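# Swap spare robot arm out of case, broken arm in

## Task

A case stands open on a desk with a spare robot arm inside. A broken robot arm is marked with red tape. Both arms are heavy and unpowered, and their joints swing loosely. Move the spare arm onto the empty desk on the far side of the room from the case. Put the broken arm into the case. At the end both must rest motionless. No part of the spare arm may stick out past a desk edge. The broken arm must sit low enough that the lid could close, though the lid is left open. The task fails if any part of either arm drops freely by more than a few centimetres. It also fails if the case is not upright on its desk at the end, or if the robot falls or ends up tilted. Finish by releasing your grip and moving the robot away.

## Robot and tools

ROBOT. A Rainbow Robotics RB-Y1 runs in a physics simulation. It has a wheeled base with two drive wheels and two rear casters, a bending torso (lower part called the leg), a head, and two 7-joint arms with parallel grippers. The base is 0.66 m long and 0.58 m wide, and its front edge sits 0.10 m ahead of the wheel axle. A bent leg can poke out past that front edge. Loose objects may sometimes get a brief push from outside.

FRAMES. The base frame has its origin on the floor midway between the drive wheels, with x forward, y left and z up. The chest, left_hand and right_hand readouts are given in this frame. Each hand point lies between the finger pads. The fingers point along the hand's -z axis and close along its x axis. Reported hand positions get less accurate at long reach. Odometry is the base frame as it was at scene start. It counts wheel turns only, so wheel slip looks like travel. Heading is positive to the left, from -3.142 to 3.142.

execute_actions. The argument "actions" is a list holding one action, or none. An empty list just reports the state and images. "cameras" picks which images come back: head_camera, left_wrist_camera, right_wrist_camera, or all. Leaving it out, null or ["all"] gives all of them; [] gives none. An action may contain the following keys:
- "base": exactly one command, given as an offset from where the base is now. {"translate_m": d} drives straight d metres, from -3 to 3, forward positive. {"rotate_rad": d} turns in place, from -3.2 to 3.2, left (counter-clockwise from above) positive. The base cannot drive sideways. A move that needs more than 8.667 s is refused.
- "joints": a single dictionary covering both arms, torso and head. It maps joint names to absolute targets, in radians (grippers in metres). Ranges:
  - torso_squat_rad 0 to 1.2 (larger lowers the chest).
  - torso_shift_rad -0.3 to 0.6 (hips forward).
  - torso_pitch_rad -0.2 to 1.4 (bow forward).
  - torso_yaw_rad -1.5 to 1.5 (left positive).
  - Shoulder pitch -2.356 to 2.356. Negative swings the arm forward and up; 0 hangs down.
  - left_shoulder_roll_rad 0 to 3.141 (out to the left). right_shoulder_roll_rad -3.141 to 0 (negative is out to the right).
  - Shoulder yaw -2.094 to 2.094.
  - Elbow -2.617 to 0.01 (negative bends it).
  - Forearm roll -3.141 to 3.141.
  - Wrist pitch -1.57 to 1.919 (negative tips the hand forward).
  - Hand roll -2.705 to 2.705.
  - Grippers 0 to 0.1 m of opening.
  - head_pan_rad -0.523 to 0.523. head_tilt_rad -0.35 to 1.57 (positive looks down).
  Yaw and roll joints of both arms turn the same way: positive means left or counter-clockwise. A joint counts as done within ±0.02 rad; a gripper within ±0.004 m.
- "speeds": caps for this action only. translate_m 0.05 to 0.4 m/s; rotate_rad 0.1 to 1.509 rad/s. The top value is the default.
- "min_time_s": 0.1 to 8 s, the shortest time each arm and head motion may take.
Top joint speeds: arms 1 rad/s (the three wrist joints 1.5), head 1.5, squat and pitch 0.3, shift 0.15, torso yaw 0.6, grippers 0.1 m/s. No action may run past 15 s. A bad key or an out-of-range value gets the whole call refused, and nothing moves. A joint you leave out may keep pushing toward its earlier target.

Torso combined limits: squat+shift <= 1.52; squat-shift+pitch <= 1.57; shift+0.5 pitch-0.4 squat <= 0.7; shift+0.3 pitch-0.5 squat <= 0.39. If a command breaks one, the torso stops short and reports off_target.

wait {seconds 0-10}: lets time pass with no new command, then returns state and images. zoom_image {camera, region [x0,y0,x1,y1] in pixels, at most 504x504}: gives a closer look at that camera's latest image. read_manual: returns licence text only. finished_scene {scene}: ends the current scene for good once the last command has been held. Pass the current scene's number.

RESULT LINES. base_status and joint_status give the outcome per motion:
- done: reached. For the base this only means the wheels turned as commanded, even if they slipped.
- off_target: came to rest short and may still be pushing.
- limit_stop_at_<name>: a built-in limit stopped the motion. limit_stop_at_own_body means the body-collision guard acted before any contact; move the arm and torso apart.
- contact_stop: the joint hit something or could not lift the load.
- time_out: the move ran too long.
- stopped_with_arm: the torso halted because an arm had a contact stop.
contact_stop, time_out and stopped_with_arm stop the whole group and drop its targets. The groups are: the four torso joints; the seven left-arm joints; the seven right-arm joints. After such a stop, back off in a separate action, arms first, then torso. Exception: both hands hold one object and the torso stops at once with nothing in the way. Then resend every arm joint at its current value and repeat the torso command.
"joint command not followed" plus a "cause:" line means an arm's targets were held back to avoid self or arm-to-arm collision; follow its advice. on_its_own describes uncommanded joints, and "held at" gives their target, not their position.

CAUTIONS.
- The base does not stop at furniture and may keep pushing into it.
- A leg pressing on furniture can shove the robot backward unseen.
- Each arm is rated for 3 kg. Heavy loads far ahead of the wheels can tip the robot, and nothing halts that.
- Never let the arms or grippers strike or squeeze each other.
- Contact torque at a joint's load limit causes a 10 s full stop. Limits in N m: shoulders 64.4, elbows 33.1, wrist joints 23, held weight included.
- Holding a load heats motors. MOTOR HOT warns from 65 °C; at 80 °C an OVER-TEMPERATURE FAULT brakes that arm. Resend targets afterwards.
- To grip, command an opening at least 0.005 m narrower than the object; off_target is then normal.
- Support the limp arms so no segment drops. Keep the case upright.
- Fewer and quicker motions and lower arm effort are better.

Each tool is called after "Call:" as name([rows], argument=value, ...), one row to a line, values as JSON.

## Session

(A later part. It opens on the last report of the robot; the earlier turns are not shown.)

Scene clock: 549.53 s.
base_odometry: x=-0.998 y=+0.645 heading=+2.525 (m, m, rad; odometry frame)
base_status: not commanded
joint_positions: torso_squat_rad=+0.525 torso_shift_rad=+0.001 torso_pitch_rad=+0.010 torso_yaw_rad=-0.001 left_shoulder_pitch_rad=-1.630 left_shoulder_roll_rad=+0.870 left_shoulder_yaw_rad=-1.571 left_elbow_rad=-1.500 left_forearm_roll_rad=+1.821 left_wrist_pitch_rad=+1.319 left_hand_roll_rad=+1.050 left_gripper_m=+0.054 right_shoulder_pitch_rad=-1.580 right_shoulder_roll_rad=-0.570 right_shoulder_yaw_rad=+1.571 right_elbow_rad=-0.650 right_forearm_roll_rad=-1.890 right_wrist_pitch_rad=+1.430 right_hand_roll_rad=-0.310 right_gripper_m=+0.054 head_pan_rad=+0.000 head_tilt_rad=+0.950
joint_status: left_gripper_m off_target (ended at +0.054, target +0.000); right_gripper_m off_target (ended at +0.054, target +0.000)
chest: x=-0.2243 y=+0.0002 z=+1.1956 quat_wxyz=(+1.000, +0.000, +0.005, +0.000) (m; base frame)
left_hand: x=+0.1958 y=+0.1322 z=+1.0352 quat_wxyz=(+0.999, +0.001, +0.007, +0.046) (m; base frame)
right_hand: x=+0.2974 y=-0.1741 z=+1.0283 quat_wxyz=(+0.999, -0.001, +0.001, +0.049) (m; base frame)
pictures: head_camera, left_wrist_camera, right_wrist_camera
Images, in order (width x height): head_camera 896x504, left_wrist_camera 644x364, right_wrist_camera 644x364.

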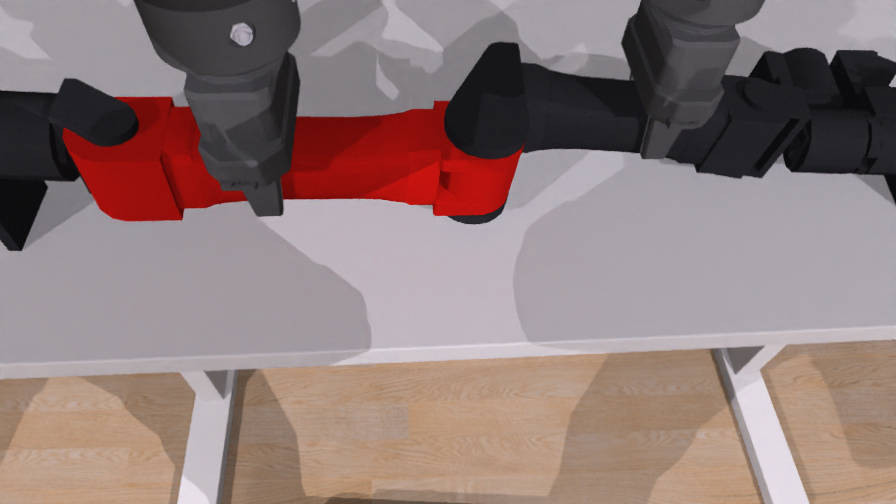

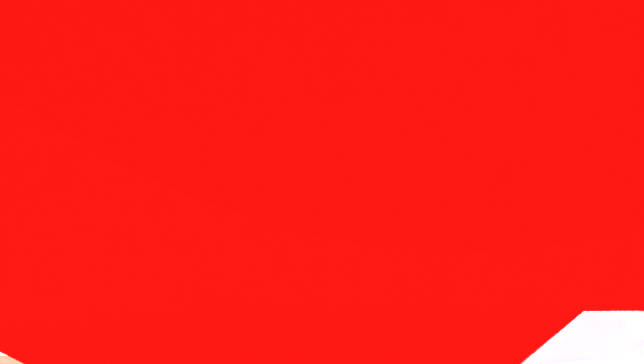

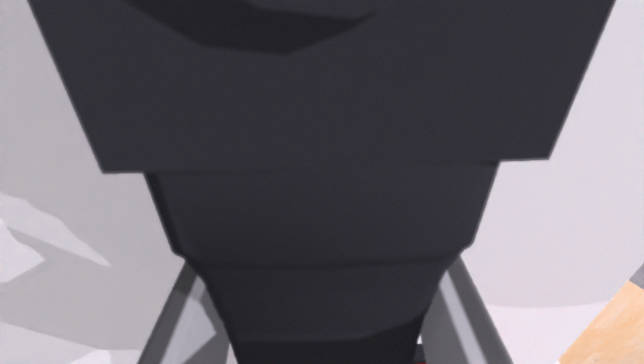

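Call:
execute_actions([
  {"joints":{"right_gripper_m":0.07}},
], cameras=[])

Call:
execute_actions([
  {"joints":{"right_shoulder_pitch_rad":-1.55,"right_shoulder_roll_rad":-0.555,"right_wrist_pitch_rad":1.405,"right_forearm_roll_rad":-1.876},"min_time_s":0.7},
], cameras=[])

Call:
execute_actions([
  {"joints":{"right_gripper_m":0.0}},
], cameras=["head_camera","right_wrist_camera"])

Call:
execute_actions([
  {"joints":{"torso_squat_rad":0.3,"head_tilt_rad":0.8}},
], cameras=["head_camera"])

Scene clock: 560.97 s.
base_odometry: x=-0.998 y=+0.645 heading=+2.525 (m, m, rad; odometry frame)
base_status: not commanded
joint_positions: torso_squat_rad=+0.525 torso_shift_rad=+0.001 torso_pitch_rad=+0.010 torso_yaw_rad=-0.001 left_shoulder_pitch_rad=-1.630 left_shoulder_roll_rad=+0.870 left_shoulder_yaw_rad=-1.571 left_elbow_rad=-1.500 left_forearm_roll_rad=+1.821 left_wrist_pitch_rad=+1.319 left_hand_roll_rad=+1.050 left_gripper_m=+0.054 right_shoulder_pitch_rad=-1.580 right_shoulder_roll_rad=-0.570 right_shoulder_yaw_rad=+1.571 right_elbow_rad=-0.650 right_forearm_roll_rad=-1.890 right_wrist_pitch_rad=+1.430 right_hand_roll_rad=-0.310 right_gripper_m=+0.070 head_pan_rad=+0.000 head_tilt_rad=+0.950
joint_status: all done
chest: x=-0.2243 y=+0.0002 z=+1.1956 quat_wxyz=(+1.000, +0.000, +0.005, +0.000) (m; base frame)
left_hand: x=+0.1958 y=+0.1322 z=+1.0352 quat_wxyz=(+0.999, +0.001, +0.007, +0.046) (m; base frame)
right_hand: x=+0.2974 y=-0.1741 z=+1.0283 quat_wxyz=(+0.999, -0.001, +0.001, +0.049) (m; base frame)
pictures: none
No camera images: the call's "cameras" was empty. Leave "cameras" out to get every camera's image.

Scene clock: 561.97 s.
base_odometry: x=-0.998 y=+0.645 heading=+2.525 (m, m, rad; odometry frame)
base_status: not commanded
joint_positions: torso_squat_rad=+0.525 torso_shift_rad=+0.001 torso_pitch_rad=+0.010 torso_yaw_rad=-0.001 left_shoulder_pitch_rad=-1.630 left_shoulder_roll_rad=+0.870 left_shoulder_yaw_rad=-1.571 left_elbow_rad=-1.500 left_forearm_roll_rad=+1.821 left_wrist_pitch_rad=+1.319 left_hand_roll_rad=+1.050 left_gripper_m=+0.054 right_shoulder_pitch_rad=-1.550 right_shoulder_roll_rad=-0.555 right_shoulder_yaw_rad=+1.571 right_elbow_rad=-0.650 right_forearm_roll_rad=-1.876 right_wrist_pitch_rad=+1.405 right_hand_roll_rad=-0.310 right_gripper_m=+0.070 head_pan_rad=+0.000 head_tilt_rad=+0.950
joint_status: all done
chest: x=-0.2243 y=+0.0002 z=+1.1956 quat_wxyz=(+1.000, +0.000, +0.005, +0.000) (m; base frame)
left_hand: x=+0.1958 y=+0.1322 z=+1.0352 quat_wxyz=(+0.999, +0.001, +0.007, +0.046) (m; base frame)
right_hand: x=+0.2952 y=-0.1727 z=+1.0110 quat_wxyz=(+0.999, -0.002, +0.004, +0.052) (m; base frame)
pictures: none
No camera images: the call's "cameras" was empty. Leave "cameras" out to get every camera's image.

Scene clock: 563.17 s.
base_odometry: x=-0.998 y=+0.645 heading=+2.525 (m, m, rad; odometry frame)
base_status: not commanded
joint_positions: torso_squat_rad=+0.525 torso_shift_rad=+0.001 torso_pitch_rad=+0.010 torso_yaw_rad=-0.001 left_shoulder_pitch_rad=-1.630 left_shoulder_roll_rad=+0.870 left_shoulder_yaw_rad=-1.571 left_elbow_rad=-1.500 left_forearm_roll_rad=+1.821 left_wrist_pitch_rad=+1.319 left_hand_roll_rad=+1.050 left_gripper_m=+0.054 right_shoulder_pitch_rad=-1.550 right_shoulder_roll_rad=-0.555 right_shoulder_yaw_rad=+1.571 right_elbow_rad=-0.650 right_forearm_roll_rad=-1.876 right_wrist_pitch_rad=+1.405 right_hand_roll_rad=-0.310 right_gripper_m=+0.055 head_pan_rad=+0.000 head_tilt_rad=+0.950
joint_status: right_gripper_m off_target (ended at +0.055, target +0.000)
chest: x=-0.2243 y=+0.0002 z=+1.1956 quat_wxyz=(+1.000, +0.000, +0.005, +0.000) (m; base frame)
left_hand: x=+0.1956 y=+0.1322 z=+1.0352 quat_wxyz=(+0.999, +0.001, +0.008, +0.046) (m; base frame)
right_hand: x=+0.2954 y=-0.1728 z=+1.0110 quat_wxyz=(+0.999, -0.002, +0.004, +0.052) (m; base frame)
pictures: head_camera, right_wrist_camera
Images, in order (width x height): head_camera 896x504, right_wrist_camera 644x364.

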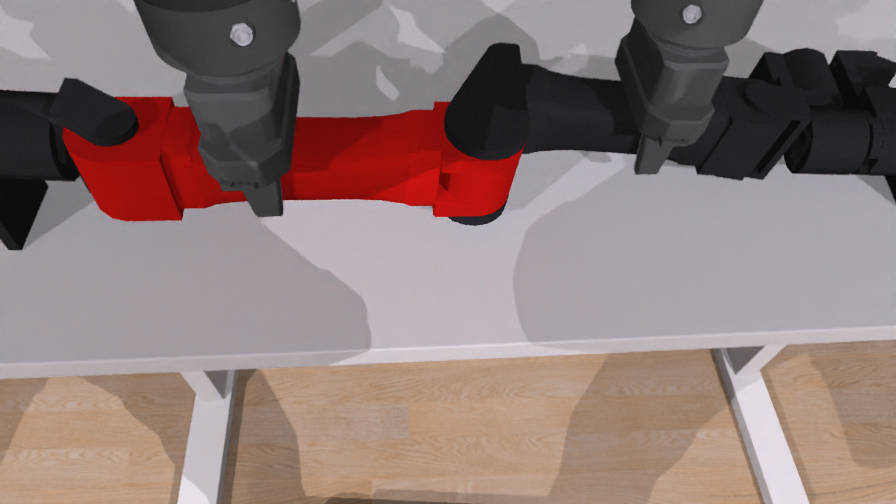

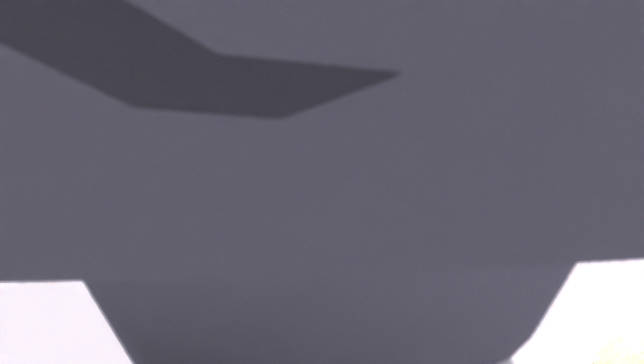

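Scene clock: 564.70 s.
base_odometry: x=-0.998 y=+0.645 heading=+2.525 (m, m, rad; odometry frame)
base_status: not commanded
joint_positions: torso_squat_rad=+0.300 torso_shift_rad=+0.002 torso_pitch_rad=+0.012 torso_yaw_rad=-0.001 left_shoulder_pitch_rad=-1.628 left_shoulder_roll_rad=+0.869 left_shoulder_yaw_rad=-1.573 left_elbow_rad=-1.501 left_forearm_roll_rad=+1.821 left_wrist_pitch_rad=+1.319 left_hand_roll_rad=+1.050 left_gripper_m=+0.054 right_shoulder_pitch_rad=-1.547 right_shoulder_roll_rad=-0.555 right_shoulder_yaw_rad=+1.572 right_elbow_rad=-0.650 right_forearm_roll_rad=-1.876 right_wrist_pitch_rad=+1.405 right_hand_roll_rad=-0.310 right_gripper_m=+0.055 head_pan_rad=+0.000 head_tilt_rad=+0.800
joint_status: all done
chest: x=-0.2233 y=+0.0002 z=+1.2587 quat_wxyz=(+1.000, +0.000, +0.006, +0.000) (m; base frame)
left_hand: x=+0.1954 y=+0.1323 z=+1.0960 quat_wxyz=(+0.999, +0.002, +0.010, +0.046) (m; base frame)
right_hand: x=+0.2951 y=-0.1730 z=+1.0714 quat_wxyz=(+0.999, -0.002, +0.006, +0.052) (m; base frame)
pictures: head_camera
Images, in order (width x height): head_camera 896x504.

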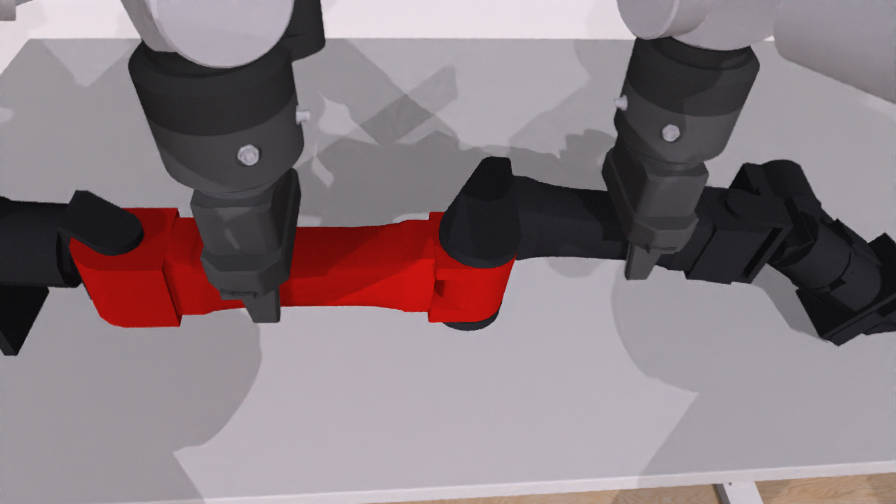

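Call:
execute_actions([
  {"joints":{"torso_squat_rad":0.0,"torso_pitch_rad":-0.1,"head_tilt_rad":0.95,"head_pan_rad":-0.35}},
], cameras=["head_camera"])

Call:
execute_actions([
  {"joints":{"torso_pitch_rad":-0.2,"head_tilt_rad":1.05}},
], cameras=["head_camera"])

Scene clock: 573.17 s.
base_odometry: x=-0.998 y=+0.645 heading=+2.525 (m, m, rad; odometry frame)
base_status: not commanded
joint_positions: torso_squat_rad=+0.000 torso_shift_rad=+0.002 torso_pitch_rad=-0.098 torso_yaw_rad=-0.001 left_shoulder_pitch_rad=-1.627 left_shoulder_roll_rad=+0.869 left_shoulder_yaw_rad=-1.573 left_elbow_rad=-1.501 left_forearm_roll_rad=+1.821 left_wrist_pitch_rad=+1.319 left_hand_roll_rad=+1.050 left_gripper_m=+0.054 right_shoulder_pitch_rad=-1.547 right_shoulder_roll_rad=-0.554 right_shoulder_yaw_rad=+1.572 right_elbow_rad=-0.650 right_forearm_roll_rad=-1.876 right_wrist_pitch_rad=+1.405 right_hand_roll_rad=-0.310 right_gripper_m=+0.055 head_pan_rad=-0.350 head_tilt_rad=+0.950
joint_status: all done
chest: x=-0.2573 y=+0.0002 z=+1.2884 quat_wxyz=(+0.999, +0.000, -0.049, +0.000) (m; base frame)
left_hand: x=+0.1767 y=+0.1323 z=+1.1727 quat_wxyz=(+0.998, -0.001, -0.045, +0.046) (m; base frame)
right_hand: x=+0.2784 y=-0.1730 z=+1.1589 quat_wxyz=(+0.997, -0.005, -0.048, +0.052) (m; base frame)
pictures: head_camera
Images, in order (width x height): head_camera 896x504.

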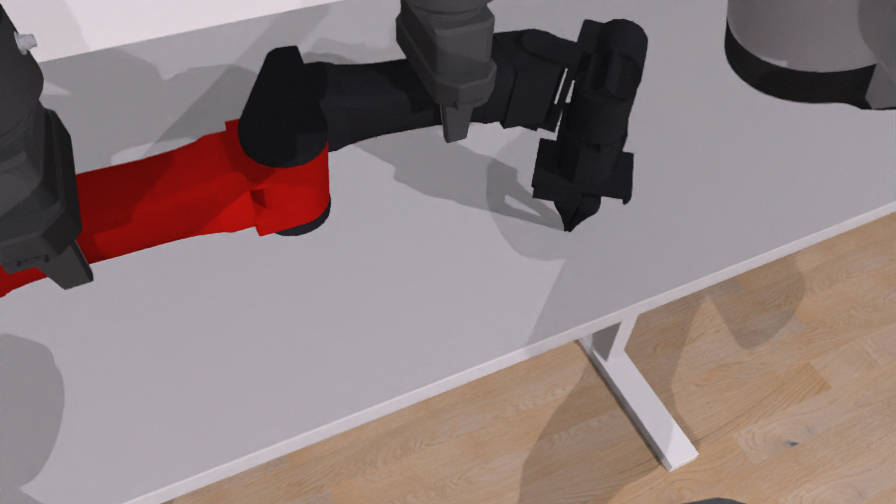

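Scene clock: 574.33 s.
base_odometry: x=-0.998 y=+0.645 heading=+2.525 (m, m, rad; odometry frame)
base_status: not commanded
joint_positions: torso_squat_rad=+0.000 torso_shift_rad=+0.001 torso_pitch_rad=-0.198 torso_yaw_rad=-0.001 left_shoulder_pitch_rad=-1.627 left_shoulder_roll_rad=+0.869 left_shoulder_yaw_rad=-1.573 left_elbow_rad=-1.501 left_forearm_roll_rad=+1.821 left_wrist_pitch_rad=+1.319 left_hand_roll_rad=+1.050 left_gripper_m=+0.054 right_shoulder_pitch_rad=-1.547 right_shoulder_roll_rad=-0.554 right_shoulder_yaw_rad=+1.572 right_elbow_rad=-0.650 right_forearm_roll_rad=-1.876 right_wrist_pitch_rad=+1.405 right_hand_roll_rad=-0.310 right_gripper_m=+0.055 head_pan_rad=-0.350 head_tilt_rad=+1.050
joint_status: all done
chest: x=-0.2880 y=+0.0002 z=+1.2839 quat_wxyz=(+0.995, +0.000, -0.099, -0.001) (m; base frame)
left_hand: x=+0.1554 y=+0.1323 z=+1.2120 quat_wxyz=(+0.994, -0.003, -0.095, +0.046) (m; base frame)
right_hand: x=+0.2579 y=-0.1730 z=+1.2084 quat_wxyz=(+0.994, -0.008, -0.098, +0.051) (m; base frame)
pictures: head_camera
Images, in order (width x height): head_camera 896x504.

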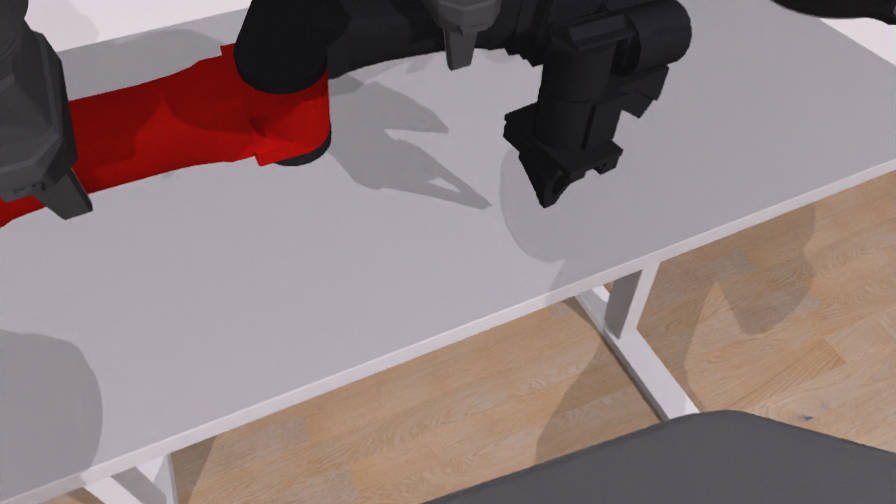

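Call:
execute_actions([
  {"base":{"translate_m":-0.5},"speeds":{"translate_m":0.25}},
], cameras=[])

Call:
execute_actions([
  {"base":{"rotate_rad":2.426},"speeds":{"rotate_rad":0.7},"joints":{"torso_pitch_rad":-0.03,"head_pan_rad":0,"head_tilt_rad":0.75}},
], cameras=[])

Call:
execute_actions([
  {"base":{"translate_m":2.2}},
], cameras=[])

Call:
execute_actions([
  {"base":{"rotate_rad":-0.853},"speeds":{"rotate_rad":0.5}},
], cameras=["head_camera"])

Scene clock: 597.50 s.
base_odometry: x=-0.590 y=+0.356 heading=+2.523 (m, m, rad; odometry frame)
base_status: done
joint_positions: torso_squat_rad=+0.000 torso_shift_rad=+0.001 torso_pitch_rad=-0.198 torso_yaw_rad=-0.001 left_shoulder_pitch_rad=-1.627 left_shoulder_roll_rad=+0.869 left_shoulder_yaw_rad=-1.573 left_elbow_rad=-1.501 left_forearm_roll_rad=+1.821 left_wrist_pitch_rad=+1.319 left_hand_roll_rad=+1.050 left_gripper_m=+0.054 right_shoulder_pitch_rad=-1.547 right_shoulder_roll_rad=-0.554 right_shoulder_yaw_rad=+1.572 right_elbow_rad=-0.650 right_forearm_roll_rad=-1.876 right_wrist_pitch_rad=+1.405 right_hand_roll_rad=-0.310 right_gripper_m=+0.055 head_pan_rad=-0.350 head_tilt_rad=+1.050
joint_status: not commanded
chest: x=-0.2880 y=+0.0002 z=+1.2839 quat_wxyz=(+0.995, +0.000, -0.099, -0.001) (m; base frame)
left_hand: x=+0.1553 y=+0.1323 z=+1.2119 quat_wxyz=(+0.994, -0.003, -0.094, +0.046) (m; base frame)
right_hand: x=+0.2579 y=-0.1729 z=+1.2084 quat_wxyz=(+0.994, -0.008, -0.098, +0.051) (m; base frame)
pictures: none
No camera images: the call's "cameras" was empty. Leave "cameras" out to get every camera's image.

Scene clock: 602.70 s.
base_odometry: x=-0.590 y=+0.356 heading=-1.334 (m, m, rad; odometry frame)
base_status: done
joint_positions: torso_squat_rad=+0.000 torso_shift_rad=+0.002 torso_pitch_rad=-0.028 torso_yaw_rad=-0.001 left_shoulder_pitch_rad=-1.627 left_shoulder_roll_rad=+0.869 left_shoulder_yaw_rad=-1.573 left_elbow_rad=-1.501 left_forearm_roll_rad=+1.821 left_wrist_pitch_rad=+1.319 left_hand_roll_rad=+1.050 left_gripper_m=+0.054 right_shoulder_pitch_rad=-1.547 right_shoulder_roll_rad=-0.554 right_shoulder_yaw_rad=+1.572 right_elbow_rad=-0.650 right_forearm_roll_rad=-1.876 right_wrist_pitch_rad=+1.405 right_hand_roll_rad=-0.310 right_gripper_m=+0.055 head_pan_rad=+0.000 head_tilt_rad=+0.750
joint_status: all done
chest: x=-0.2356 y=+0.0002 z=+1.2898 quat_wxyz=(+1.000, +0.000, -0.014, +0.000) (m; base frame)
left_hand: x=+0.1892 y=+0.1323 z=+1.1438 quat_wxyz=(+0.999, +0.001, -0.010, +0.046) (m; base frame)
right_hand: x=+0.2897 y=-0.1729 z=+1.1230 quat_wxyz=(+0.999, -0.003, -0.013, +0.052) (m; base frame)
pictures: none
No camera images: the call's "cameras" was empty. Leave "cameras" out to get every camera's image.

Scene clock: 609.53 s.
base_odometry: x=-0.074 y=-1.783 heading=-1.334 (m, m, rad; odometry frame)
base_status: done
joint_positions: torso_squat_rad=+0.000 torso_shift_rad=+0.002 torso_pitch_rad=-0.028 torso_yaw_rad=-0.001 left_shoulder_pitch_rad=-1.627 left_shoulder_roll_rad=+0.869 left_shoulder_yaw_rad=-1.573 left_elbow_rad=-1.501 left_forearm_roll_rad=+1.821 left_wrist_pitch_rad=+1.319 left_hand_roll_rad=+1.050 left_gripper_m=+0.054 right_shoulder_pitch_rad=-1.547 right_shoulder_roll_rad=-0.554 right_shoulder_yaw_rad=+1.572 right_elbow_rad=-0.650 right_forearm_roll_rad=-1.876 right_wrist_pitch_rad=+1.405 right_hand_roll_rad=-0.310 right_gripper_m=+0.055 head_pan_rad=+0.000 head_tilt_rad=+0.750
joint_status: not commanded
chest: x=-0.2356 y=+0.0002 z=+1.2898 quat_wxyz=(+1.000, +0.000, -0.014, +0.000) (m; base frame)
left_hand: x=+0.1893 y=+0.1323 z=+1.1438 quat_wxyz=(+0.999, +0.001, -0.010, +0.046) (m; base frame)
right_hand: x=+0.2898 y=-0.1729 z=+1.1230 quat_wxyz=(+0.999, -0.003, -0.013, +0.052) (m; base frame)
pictures: none
No camera images: the call's "cameras" was empty. Leave "cameras" out to get every camera's image.

Scene clock: 612.57 s.
base_odometry: x=-0.074 y=-1.783 heading=-2.186 (m, m, rad; odometry frame)
base_status: done
joint_positions: torso_squat_rad=+0.000 torso_shift_rad=+0.002 torso_pitch_rad=-0.028 torso_yaw_rad=-0.001 left_shoulder_pitch_rad=-1.627 left_shoulder_roll_rad=+0.869 left_shoulder_yaw_rad=-1.573 left_elbow_rad=-1.501 left_forearm_roll_rad=+1.821 left_wrist_pitch_rad=+1.319 left_hand_roll_rad=+1.050 left_gripper_m=+0.054 right_shoulder_pitch_rad=-1.547 right_shoulder_roll_rad=-0.554 right_shoulder_yaw_rad=+1.572 right_elbow_rad=-0.650 right_forearm_roll_rad=-1.876 right_wrist_pitch_rad=+1.405 right_hand_roll_rad=-0.310 right_gripper_m=+0.055 head_pan_rad=+0.000 head_tilt_rad=+0.750
joint_status: not commanded
chest: x=-0.2356 y=+0.0002 z=+1.2898 quat_wxyz=(+1.000, +0.000, -0.014, +0.000) (m; base frame)
left_hand: x=+0.1892 y=+0.1323 z=+1.1438 quat_wxyz=(+0.999, +0.001, -0.010, +0.046) (m; base frame)
right_hand: x=+0.2897 y=-0.1730 z=+1.1230 quat_wxyz=(+0.999, -0.003, -0.013, +0.052) (m; base frame)
pictures: head_camera
Images, in order (width x height): head_camera 896x504.

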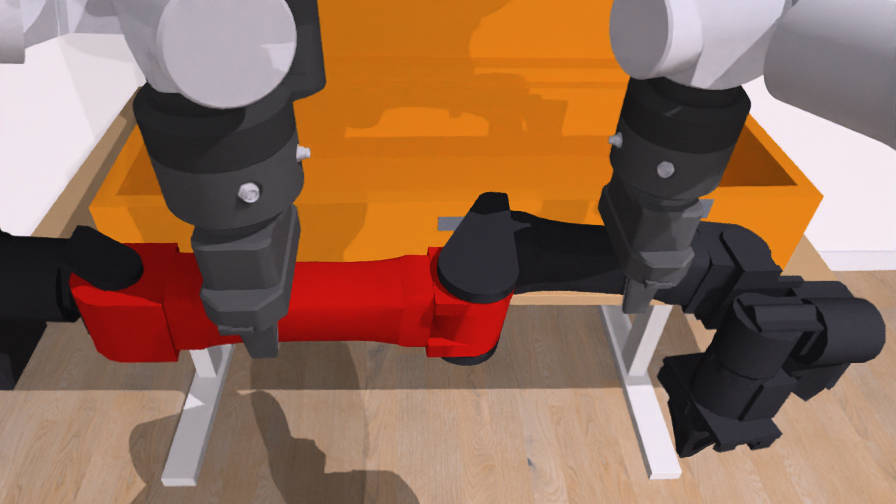

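Call:
execute_actions([
  {"joints":{"torso_pitch_rad":-0.15}},
])

Scene clock: 646.07 s.
base_odometry: x=-0.074 y=-1.783 heading=-2.186 (m, m, rad; odometry frame)
base_status: not commanded
joint_positions: torso_squat_rad=+0.000 torso_shift_rad=+0.001 torso_pitch_rad=-0.148 torso_yaw_rad=-0.001 left_shoulder_pitch_rad=-1.627 left_shoulder_roll_rad=+0.869 left_shoulder_yaw_rad=-1.573 left_elbow_rad=-1.501 left_forearm_roll_rad=+1.821 left_wrist_pitch_rad=+1.319 left_hand_roll_rad=+1.050 left_gripper_m=+0.054 right_shoulder_pitch_rad=-1.547 right_shoulder_roll_rad=-0.554 right_shoulder_yaw_rad=+1.572 right_elbow_rad=-0.650 right_forearm_roll_rad=-1.876 right_wrist_pitch_rad=+1.405 right_hand_roll_rad=-0.310 right_gripper_m=+0.055 head_pan_rad=+0.000 head_tilt_rad=+0.750
joint_status: all done
chest: x=-0.2727 y=+0.0002 z=+1.2865 quat_wxyz=(+0.997, +0.000, -0.074, -0.001) (m; base frame)
left_hand: x=+0.1665 y=+0.1323 z=+1.1925 quat_wxyz=(+0.997, -0.002, -0.070, +0.046) (m; base frame)
right_hand: x=+0.2688 y=-0.1730 z=+1.1840 quat_wxyz=(+0.996, -0.007, -0.073, +0.051) (m; base frame)
pictures: head_camera, left_wrist_camera, right_wrist_camera
Images, in order (width x height): head_camera 896x504, left_wrist_camera 644x364, right_wrist_camera 644x364.

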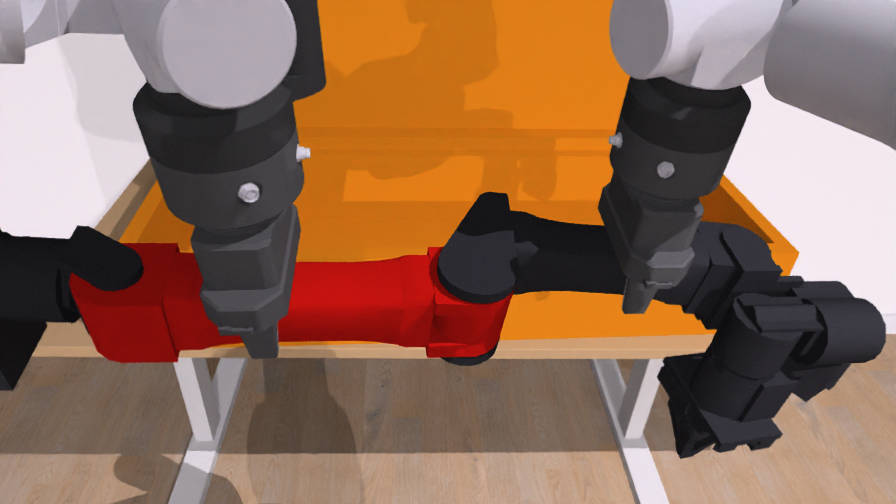

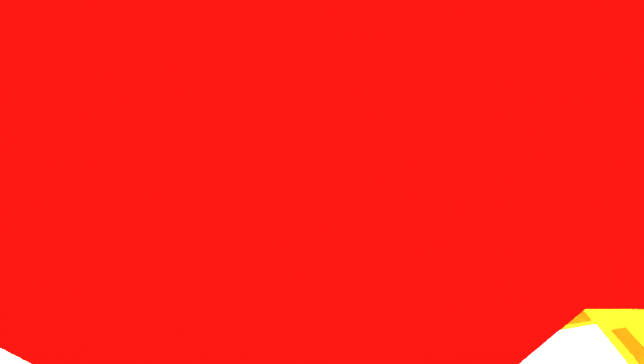

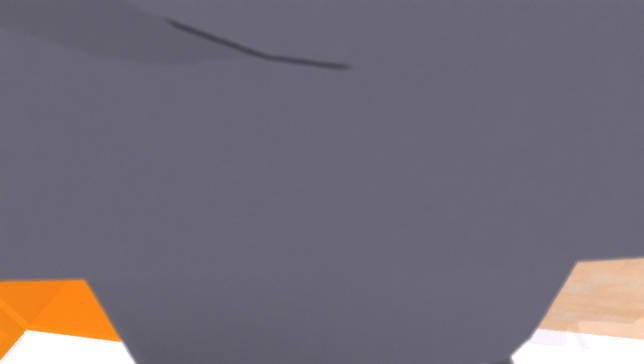

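Call:
execute_actions([
  {"base":{"translate_m":0.45},"speeds":{"translate_m":0.2},"joints":{"head_tilt_rad":1.0}},
], cameras=["head_camera"])

Scene clock: 655.80 s.
base_odometry: x=-0.334 y=-2.150 heading=-2.187 (m, m, rad; odometry frame)
base_status: done
joint_positions: torso_squat_rad=+0.000 torso_shift_rad=+0.002 torso_pitch_rad=-0.148 torso_yaw_rad=-0.001 left_shoulder_pitch_rad=-1.627 left_shoulder_roll_rad=+0.869 left_shoulder_yaw_rad=-1.573 left_elbow_rad=-1.501 left_forearm_roll_rad=+1.821 left_wrist_pitch_rad=+1.319 left_hand_roll_rad=+1.050 left_gripper_m=+0.054 right_shoulder_pitch_rad=-1.547 right_shoulder_roll_rad=-0.554 right_shoulder_yaw_rad=+1.572 right_elbow_rad=-0.650 right_forearm_roll_rad=-1.876 right_wrist_pitch_rad=+1.405 right_hand_roll_rad=-0.310 right_gripper_m=+0.055 head_pan_rad=+0.000 head_tilt_rad=+1.000
joint_status: all done
chest: x=-0.2726 y=+0.0002 z=+1.2865 quat_wxyz=(+0.997, +0.000, -0.074, -0.001) (m; base frame)
left_hand: x=+0.1666 y=+0.1323 z=+1.1924 quat_wxyz=(+0.997, -0.002, -0.070, +0.046) (m; base frame)
right_hand: x=+0.2689 y=-0.1730 z=+1.1838 quat_wxyz=(+0.996, -0.007, -0.073, +0.051) (m; base frame)
pictures: head_camera
Images, in order (width x height): head_camera 896x504.

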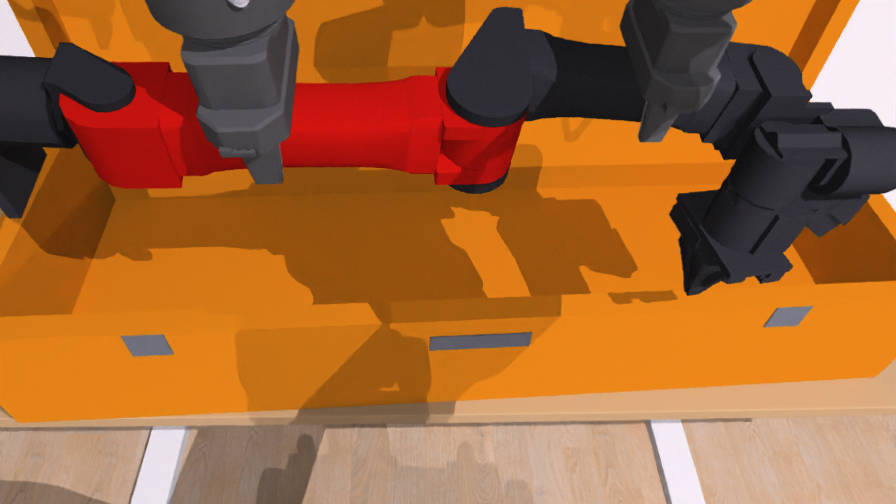

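Call:
execute_actions([
  {"base":{"translate_m":0.2},"speeds":{"translate_m":0.15}},
], cameras=["head_camera"])

Call:
execute_actions([
  {"joints":{"torso_pitch_rad":0.01,"torso_squat_rad":0.45}},
], cameras=["head_camera"])

Scene clock: 666.53 s.
base_odometry: x=-0.449 y=-2.313 heading=-2.188 (m, m, rad; odometry frame)
base_status: done
joint_positions: torso_squat_rad=+0.000 torso_shift_rad=+0.002 torso_pitch_rad=-0.148 torso_yaw_rad=-0.001 left_shoulder_pitch_rad=-1.627 left_shoulder_roll_rad=+0.869 left_shoulder_yaw_rad=-1.573 left_elbow_rad=-1.501 left_forearm_roll_rad=+1.821 left_wrist_pitch_rad=+1.319 left_hand_roll_rad=+1.050 left_gripper_m=+0.054 right_shoulder_pitch_rad=-1.547 right_shoulder_roll_rad=-0.554 right_shoulder_yaw_rad=+1.572 right_elbow_rad=-0.650 right_forearm_roll_rad=-1.876 right_wrist_pitch_rad=+1.405 right_hand_roll_rad=-0.310 right_gripper_m=+0.055 head_pan_rad=+0.000 head_tilt_rad=+1.000
joint_status: not commanded
chest: x=-0.2726 y=+0.0002 z=+1.2865 quat_wxyz=(+0.997, +0.000, -0.074, -0.001) (m; base frame)
left_hand: x=+0.1665 y=+0.1323 z=+1.1924 quat_wxyz=(+0.997, -0.002, -0.070, +0.046) (m; base frame)
right_hand: x=+0.2688 y=-0.1730 z=+1.1838 quat_wxyz=(+0.996, -0.007, -0.073, +0.051) (m; base frame)
pictures: head_camera
Images, in order (width x height): head_camera 896x504.

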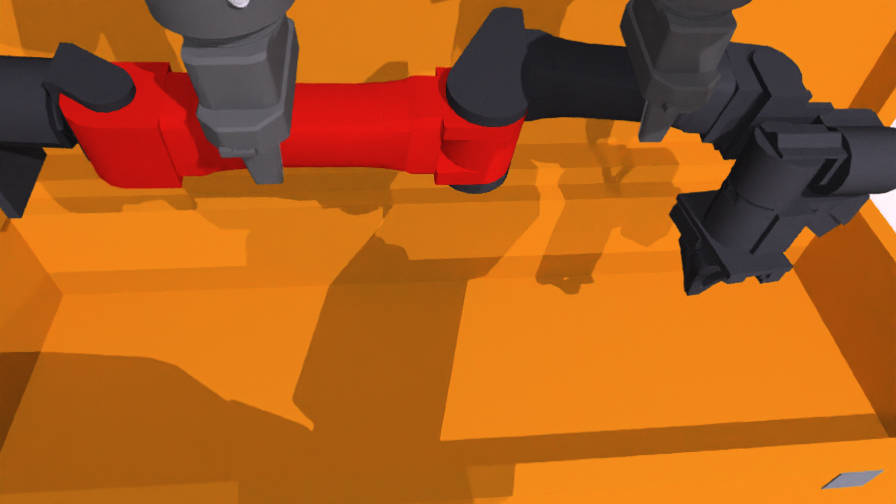

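Scene clock: 668.83 s.
base_odometry: x=-0.449 y=-2.313 heading=-2.188 (m, m, rad; odometry frame)
base_status: not commanded
joint_positions: torso_squat_rad=+0.450 torso_shift_rad=+0.002 torso_pitch_rad=+0.012 torso_yaw_rad=-0.001 left_shoulder_pitch_rad=-1.627 left_shoulder_roll_rad=+0.869 left_shoulder_yaw_rad=-1.573 left_elbow_rad=-1.501 left_forearm_roll_rad=+1.821 left_wrist_pitch_rad=+1.319 left_hand_roll_rad=+1.050 left_gripper_m=+0.054 right_shoulder_pitch_rad=-1.547 right_shoulder_roll_rad=-0.554 right_shoulder_yaw_rad=+1.572 right_elbow_rad=-0.650 right_forearm_roll_rad=-1.876 right_wrist_pitch_rad=+1.405 right_hand_roll_rad=-0.310 right_gripper_m=+0.055 head_pan_rad=+0.000 head_tilt_rad=+1.000
joint_status: all done
chest: x=-0.2234 y=+0.0002 z=+1.2203 quat_wxyz=(+1.000, +0.000, +0.006, +0.000) (m; base frame)
left_hand: x=+0.1952 y=+0.1323 z=+1.0574 quat_wxyz=(+0.999, +0.002, +0.010, +0.046) (m; base frame)
right_hand: x=+0.2948 y=-0.1729 z=+1.0327 quat_wxyz=(+0.999, -0.002, +0.006, +0.052) (m; base frame)
pictures: head_camera
Images, in order (width x height): head_camera 896x504.

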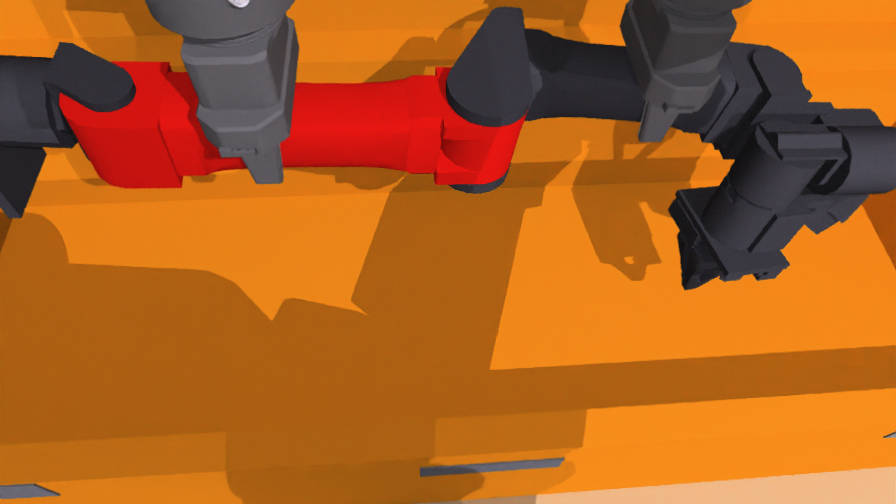

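Call:
execute_actions([
  {"joints":{"torso_squat_rad":0.7,"head_pan_rad":-0.3}},
], cameras=["head_camera"])

Scene clock: 675.93 s.
base_odometry: x=-0.449 y=-2.313 heading=-2.188 (m, m, rad; odometry frame)
base_status: not commanded
joint_positions: torso_squat_rad=+0.700 torso_shift_rad=+0.001 torso_pitch_rad=+0.011 torso_yaw_rad=-0.001 left_shoulder_pitch_rad=-1.627 left_shoulder_roll_rad=+0.869 left_shoulder_yaw_rad=-1.573 left_elbow_rad=-1.501 left_forearm_roll_rad=+1.821 left_wrist_pitch_rad=+1.319 left_hand_roll_rad=+1.050 left_gripper_m=+0.054 right_shoulder_pitch_rad=-1.551 right_shoulder_roll_rad=-0.555 right_shoulder_yaw_rad=+1.571 right_elbow_rad=-0.650 right_forearm_roll_rad=-1.876 right_wrist_pitch_rad=+1.405 right_hand_roll_rad=-0.310 right_gripper_m=+0.055 head_pan_rad=-0.300 head_tilt_rad=+1.000
joint_status: all done
chest: x=-0.2241 y=+0.0003 z=+1.1253 quat_wxyz=(+1.000, -0.001, +0.005, +0.000) (m; base frame)
left_hand: x=+0.1946 y=+0.1326 z=+0.9625 quat_wxyz=(+0.999, +0.002, +0.010, +0.046) (m; base frame)
right_hand: x=+0.2954 y=-0.1726 z=+0.9406 quat_wxyz=(+0.999, -0.002, +0.004, +0.052) (m; base frame)
pictures: head_camera
Images, in order (width x height): head_camera 896x504.

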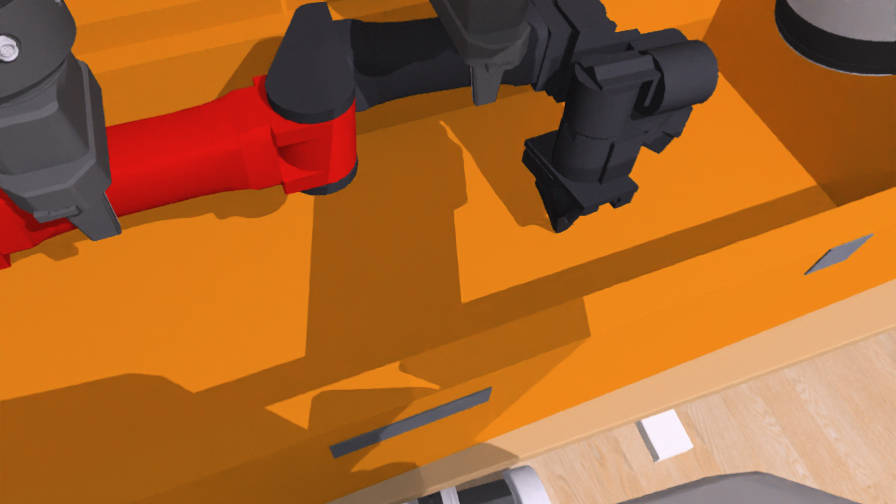

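Call:
execute_actions([
  {"base":{"translate_m":0.04},"speeds":{"translate_m":0.05}},
], cameras=["head_camera"])

Call:
execute_actions([
  {"joints":{"torso_squat_rad":0.75}},
], cameras=["head_camera"])

Scene clock: 684.97 s.
base_odometry: x=-0.472 y=-2.345 heading=-2.188 (m, m, rad; odometry frame)
base_status: done
joint_positions: torso_squat_rad=+0.700 torso_shift_rad=+0.000 torso_pitch_rad=+0.009 torso_yaw_rad=-0.001 left_shoulder_pitch_rad=-1.627 left_shoulder_roll_rad=+0.869 left_shoulder_yaw_rad=-1.573 left_elbow_rad=-1.500 left_forearm_roll_rad=+1.821 left_wrist_pitch_rad=+1.319 left_hand_roll_rad=+1.050 left_gripper_m=+0.054 right_shoulder_pitch_rad=-1.549 right_shoulder_roll_rad=-0.555 right_shoulder_yaw_rad=+1.571 right_elbow_rad=-0.650 right_forearm_roll_rad=-1.876 right_wrist_pitch_rad=+1.405 right_hand_roll_rad=-0.310 right_gripper_m=+0.055 head_pan_rad=-0.300 head_tilt_rad=+1.000
joint_status: not commanded
chest: x=-0.2251 y=+0.0002 z=+1.1252 quat_wxyz=(+1.000, +0.000, +0.005, +0.000) (m; base frame)
left_hand: x=+0.1939 y=+0.1326 z=+0.9630 quat_wxyz=(+0.999, +0.002, +0.009, +0.046) (m; base frame)
right_hand: x=+0.2943 y=-0.1727 z=+0.9402 quat_wxyz=(+0.999, -0.002, +0.004, +0.052) (m; base frame)
pictures: head_camera
Images, in order (width x height): head_camera 896x504.

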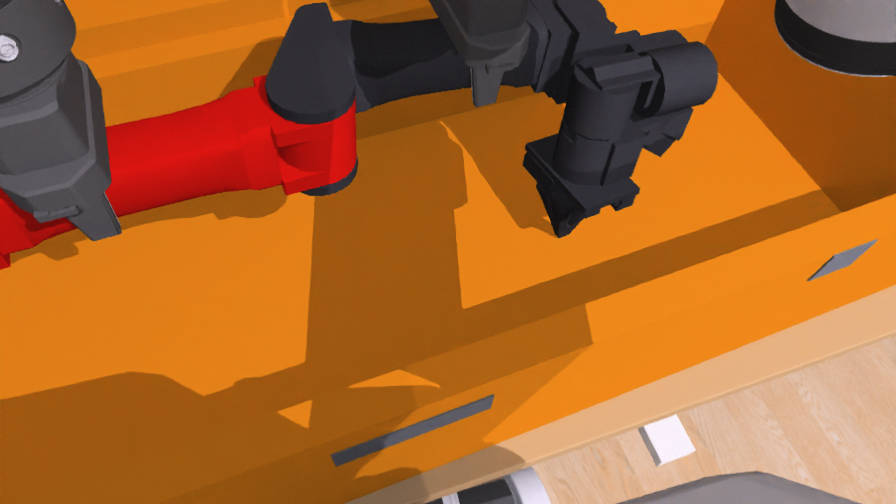

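Scene clock: 686.20 s.
base_odometry: x=-0.472 y=-2.345 heading=-2.188 (m, m, rad; odometry frame)
base_status: not commanded
joint_positions: torso_squat_rad=+0.736 torso_shift_rad=+0.000 torso_pitch_rad=+0.009 torso_yaw_rad=+0.000 left_shoulder_pitch_rad=-1.627 left_shoulder_roll_rad=+0.870 left_shoulder_yaw_rad=-1.574 left_elbow_rad=-1.500 left_forearm_roll_rad=+1.821 left_wrist_pitch_rad=+1.320 left_hand_roll_rad=+1.050 left_gripper_m=+0.055 right_shoulder_pitch_rad=-1.556 right_shoulder_roll_rad=-0.556 right_shoulder_yaw_rad=+1.569 right_elbow_rad=-0.650 right_forearm_roll_rad=-1.876 right_wrist_pitch_rad=+1.405 right_hand_roll_rad=-0.310 right_gripper_m=+0.056 head_pan_rad=-0.300 head_tilt_rad=+1.000
joint_status: torso_squat_rad contact_stop (moved +0.036 of +0.050)
chest: x=-0.2251 y=+0.0008 z=+1.1087 quat_wxyz=(+1.000, -0.001, +0.004, +0.000) (m; base frame)
left_hand: x=+0.1940 y=+0.1340 z=+0.9467 quat_wxyz=(+0.999, +0.002, +0.009, +0.047) (m; base frame)
right_hand: x=+0.2962 y=-0.1706 z=+0.9279 quat_wxyz=(+0.999, -0.002, +0.000, +0.053) (m; base frame)
pictures: head_camera
Images, in order (width x height): head_camera 896x504.

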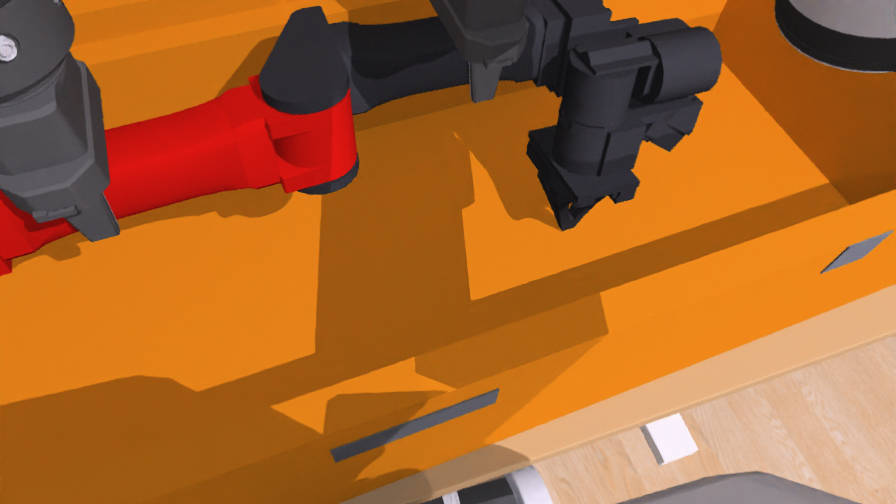

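Call:
execute_actions([
  {"base":{"translate_m":-0.01},"joints":{"torso_squat_rad":0.705}},
], cameras=[])

Call:
execute_actions([
  {"joints":{"torso_shift_rad":0.1}},
], cameras=["head_camera"])

Scene clock: 695.27 s.
base_odometry: x=-0.466 y=-2.337 heading=-2.189 (m, m, rad; odometry frame)
base_status: done
joint_positions: torso_squat_rad=+0.705 torso_shift_rad=+0.001 torso_pitch_rad=+0.010 torso_yaw_rad=+0.000 left_shoulder_pitch_rad=-1.627 left_shoulder_roll_rad=+0.869 left_shoulder_yaw_rad=-1.573 left_elbow_rad=-1.501 left_forearm_roll_rad=+1.821 left_wrist_pitch_rad=+1.319 left_hand_roll_rad=+1.050 left_gripper_m=+0.055 right_shoulder_pitch_rad=-1.548 right_shoulder_roll_rad=-0.555 right_shoulder_yaw_rad=+1.571 right_elbow_rad=-0.650 right_forearm_roll_rad=-1.876 right_wrist_pitch_rad=+1.405 right_hand_roll_rad=-0.310 right_gripper_m=+0.055 head_pan_rad=-0.300 head_tilt_rad=+1.000
joint_status: all done
chest: x=-0.2243 y=+0.0003 z=+1.1231 quat_wxyz=(+1.000, +0.000, +0.005, +0.000) (m; base frame)
left_hand: x=+0.1945 y=+0.1328 z=+0.9605 quat_wxyz=(+0.999, +0.002, +0.010, +0.046) (m; base frame)
right_hand: x=+0.2947 y=-0.1723 z=+0.9369 quat_wxyz=(+0.999, -0.002, +0.005, +0.052) (m; base frame)
pictures: none
No camera images: the call's "cameras" was empty. Leave "cameras" out to get every camera's image.

Scene clock: 696.70 s.
base_odometry: x=-0.466 y=-2.336 heading=-2.189 (m, m, rad; odometry frame)
base_status: not commanded
joint_positions: torso_squat_rad=+0.705 torso_shift_rad=+0.099 torso_pitch_rad=+0.008 torso_yaw_rad=-0.001 left_shoulder_pitch_rad=-1.627 left_shoulder_roll_rad=+0.869 left_shoulder_yaw_rad=-1.573 left_elbow_rad=-1.501 left_forearm_roll_rad=+1.821 left_wrist_pitch_rad=+1.319 left_hand_roll_rad=+1.050 left_gripper_m=+0.055 right_shoulder_pitch_rad=-1.548 right_shoulder_roll_rad=-0.554 right_shoulder_yaw_rad=+1.571 right_elbow_rad=-0.650 right_forearm_roll_rad=-1.876 right_wrist_pitch_rad=+1.405 right_hand_roll_rad=-0.310 right_gripper_m=+0.055 head_pan_rad=-0.300 head_tilt_rad=+1.000
joint_status: all done
chest: x=-0.1731 y=+0.0002 z=+1.1203 quat_wxyz=(+1.000, +0.000, +0.004, +0.000) (m; base frame)
left_hand: x=+0.2461 y=+0.1327 z=+0.9588 quat_wxyz=(+0.999, +0.002, +0.008, +0.046) (m; base frame)
right_hand: x=+0.3462 y=-0.1724 z=+0.9353 quat_wxyz=(+0.999, -0.002, +0.004, +0.052) (m; base frame)
pictures: head_camera
Images, in order (width x height): head_camera 896x504.

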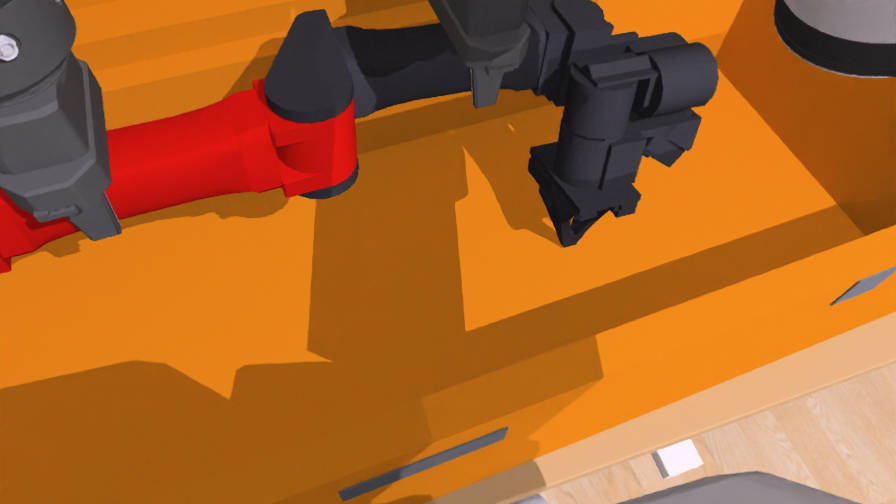

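Call:
execute_actions([
  {"joints":{"torso_squat_rad":0.68,"torso_shift_rad":-0.03}},
], cameras=[])

Call:
execute_actions([
  {"joints":{"torso_squat_rad":0.72}},
], cameras=[])

Call:
execute_actions([
  {"joints":{"torso_squat_rad":0.735,"torso_shift_rad":0.07}},
], cameras=["head_camera"])

Scene clock: 705.03 s.
base_odometry: x=-0.466 y=-2.337 heading=-2.189 (m, m, rad; odometry frame)
base_status: not commanded
joint_positions: torso_squat_rad=+0.680 torso_shift_rad=-0.030 torso_pitch_rad=+0.010 torso_yaw_rad=-0.001 left_shoulder_pitch_rad=-1.627 left_shoulder_roll_rad=+0.869 left_shoulder_yaw_rad=-1.573 left_elbow_rad=-1.501 left_forearm_roll_rad=+1.821 left_wrist_pitch_rad=+1.319 left_hand_roll_rad=+1.050 left_gripper_m=+0.054 right_shoulder_pitch_rad=-1.547 right_shoulder_roll_rad=-0.554 right_shoulder_yaw_rad=+1.571 right_elbow_rad=-0.650 right_forearm_roll_rad=-1.876 right_wrist_pitch_rad=+1.405 right_hand_roll_rad=-0.310 right_gripper_m=+0.055 head_pan_rad=-0.300 head_tilt_rad=+1.000
joint_status: all done
chest: x=-0.2409 y=+0.0002 z=+1.1340 quat_wxyz=(+1.000, +0.000, +0.005, +0.000) (m; base frame)
left_hand: x=+0.1779 y=+0.1326 z=+0.9716 quat_wxyz=(+0.999, +0.002, +0.009, +0.046) (m; base frame)
right_hand: x=+0.2778 y=-0.1724 z=+0.9475 quat_wxyz=(+0.999, -0.002, +0.005, +0.052) (m; base frame)
pictures: none
No camera images: the call's "cameras" was empty. Leave "cameras" out to get every camera's image.

Scene clock: 705.87 s.
base_odometry: x=-0.466 y=-2.337 heading=-2.189 (m, m, rad; odometry frame)
base_status: not commanded
joint_positions: torso_squat_rad=+0.720 torso_shift_rad=-0.030 torso_pitch_rad=+0.009 torso_yaw_rad=+0.000 left_shoulder_pitch_rad=-1.626 left_shoulder_roll_rad=+0.869 left_shoulder_yaw_rad=-1.574 left_elbow_rad=-1.500 left_forearm_roll_rad=+1.821 left_wrist_pitch_rad=+1.319 left_hand_roll_rad=+1.050 left_gripper_m=+0.055 right_shoulder_pitch_rad=-1.557 right_shoulder_roll_rad=-0.556 right_shoulder_yaw_rad=+1.569 right_elbow_rad=-0.649 right_forearm_roll_rad=-1.876 right_wrist_pitch_rad=+1.404 right_hand_roll_rad=-0.310 right_gripper_m=+0.055 head_pan_rad=-0.300 head_tilt_rad=+1.000
joint_status: all done
chest: x=-0.2411 y=+0.0006 z=+1.1160 quat_wxyz=(+1.000, -0.001, +0.004, +0.000) (m; base frame)
left_hand: x=+0.1778 y=+0.1333 z=+0.9536 quat_wxyz=(+0.999, +0.002, +0.009, +0.047) (m; base frame)
right_hand: x=+0.2809 y=-0.1707 z=+0.9359 quat_wxyz=(+0.999, -0.001, -0.001, +0.053) (m; base frame)
pictures: none
No camera images: the call's "cameras" was empty. Leave "cameras" out to get every camera's image.

Scene clock: 707.33 s.
base_odometry: x=-0.466 y=-2.337 heading=-2.189 (m, m, rad; odometry frame)
base_status: not commanded
joint_positions: torso_squat_rad=+0.735 torso_shift_rad=+0.070 torso_pitch_rad=+0.010 torso_yaw_rad=+0.000 left_shoulder_pitch_rad=-1.626 left_shoulder_roll_rad=+0.869 left_shoulder_yaw_rad=-1.574 left_elbow_rad=-1.500 left_forearm_roll_rad=+1.821 left_wrist_pitch_rad=+1.319 left_hand_roll_rad=+1.050 left_gripper_m=+0.055 right_shoulder_pitch_rad=-1.552 right_shoulder_roll_rad=-0.555 right_shoulder_yaw_rad=+1.569 right_elbow_rad=-0.650 right_forearm_roll_rad=-1.876 right_wrist_pitch_rad=+1.404 right_hand_roll_rad=-0.310 right_gripper_m=+0.055 head_pan_rad=-0.300 head_tilt_rad=+1.000
joint_status: all done
chest: x=-0.1884 y=+0.0006 z=+1.1080 quat_wxyz=(+1.000, -0.001, +0.005, +0.000) (m; base frame)
left_hand: x=+0.2303 y=+0.1334 z=+0.9452 quat_wxyz=(+0.999, +0.002, +0.010, +0.047) (m; base frame)
right_hand: x=+0.3318 y=-0.1710 z=+0.9244 quat_wxyz=(+0.999, -0.001, +0.003, +0.053) (m; base frame)
pictures: head_camera
Images, in order (width x height): head_camera 896x504.

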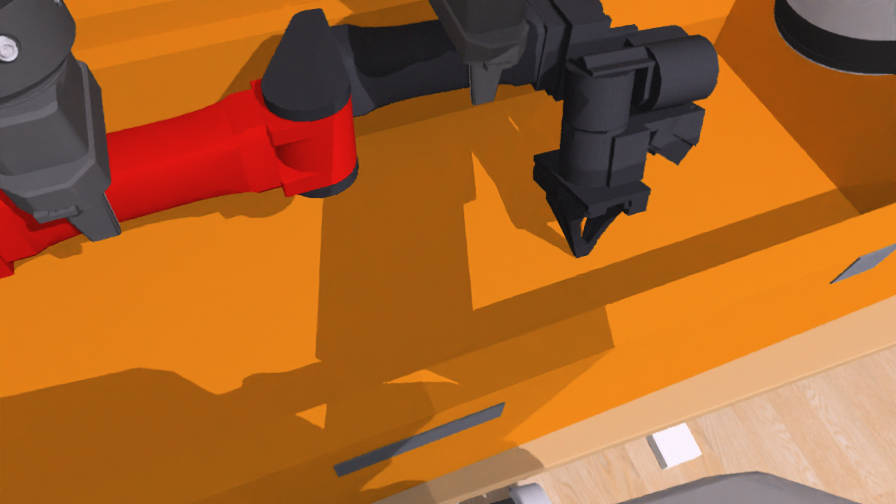

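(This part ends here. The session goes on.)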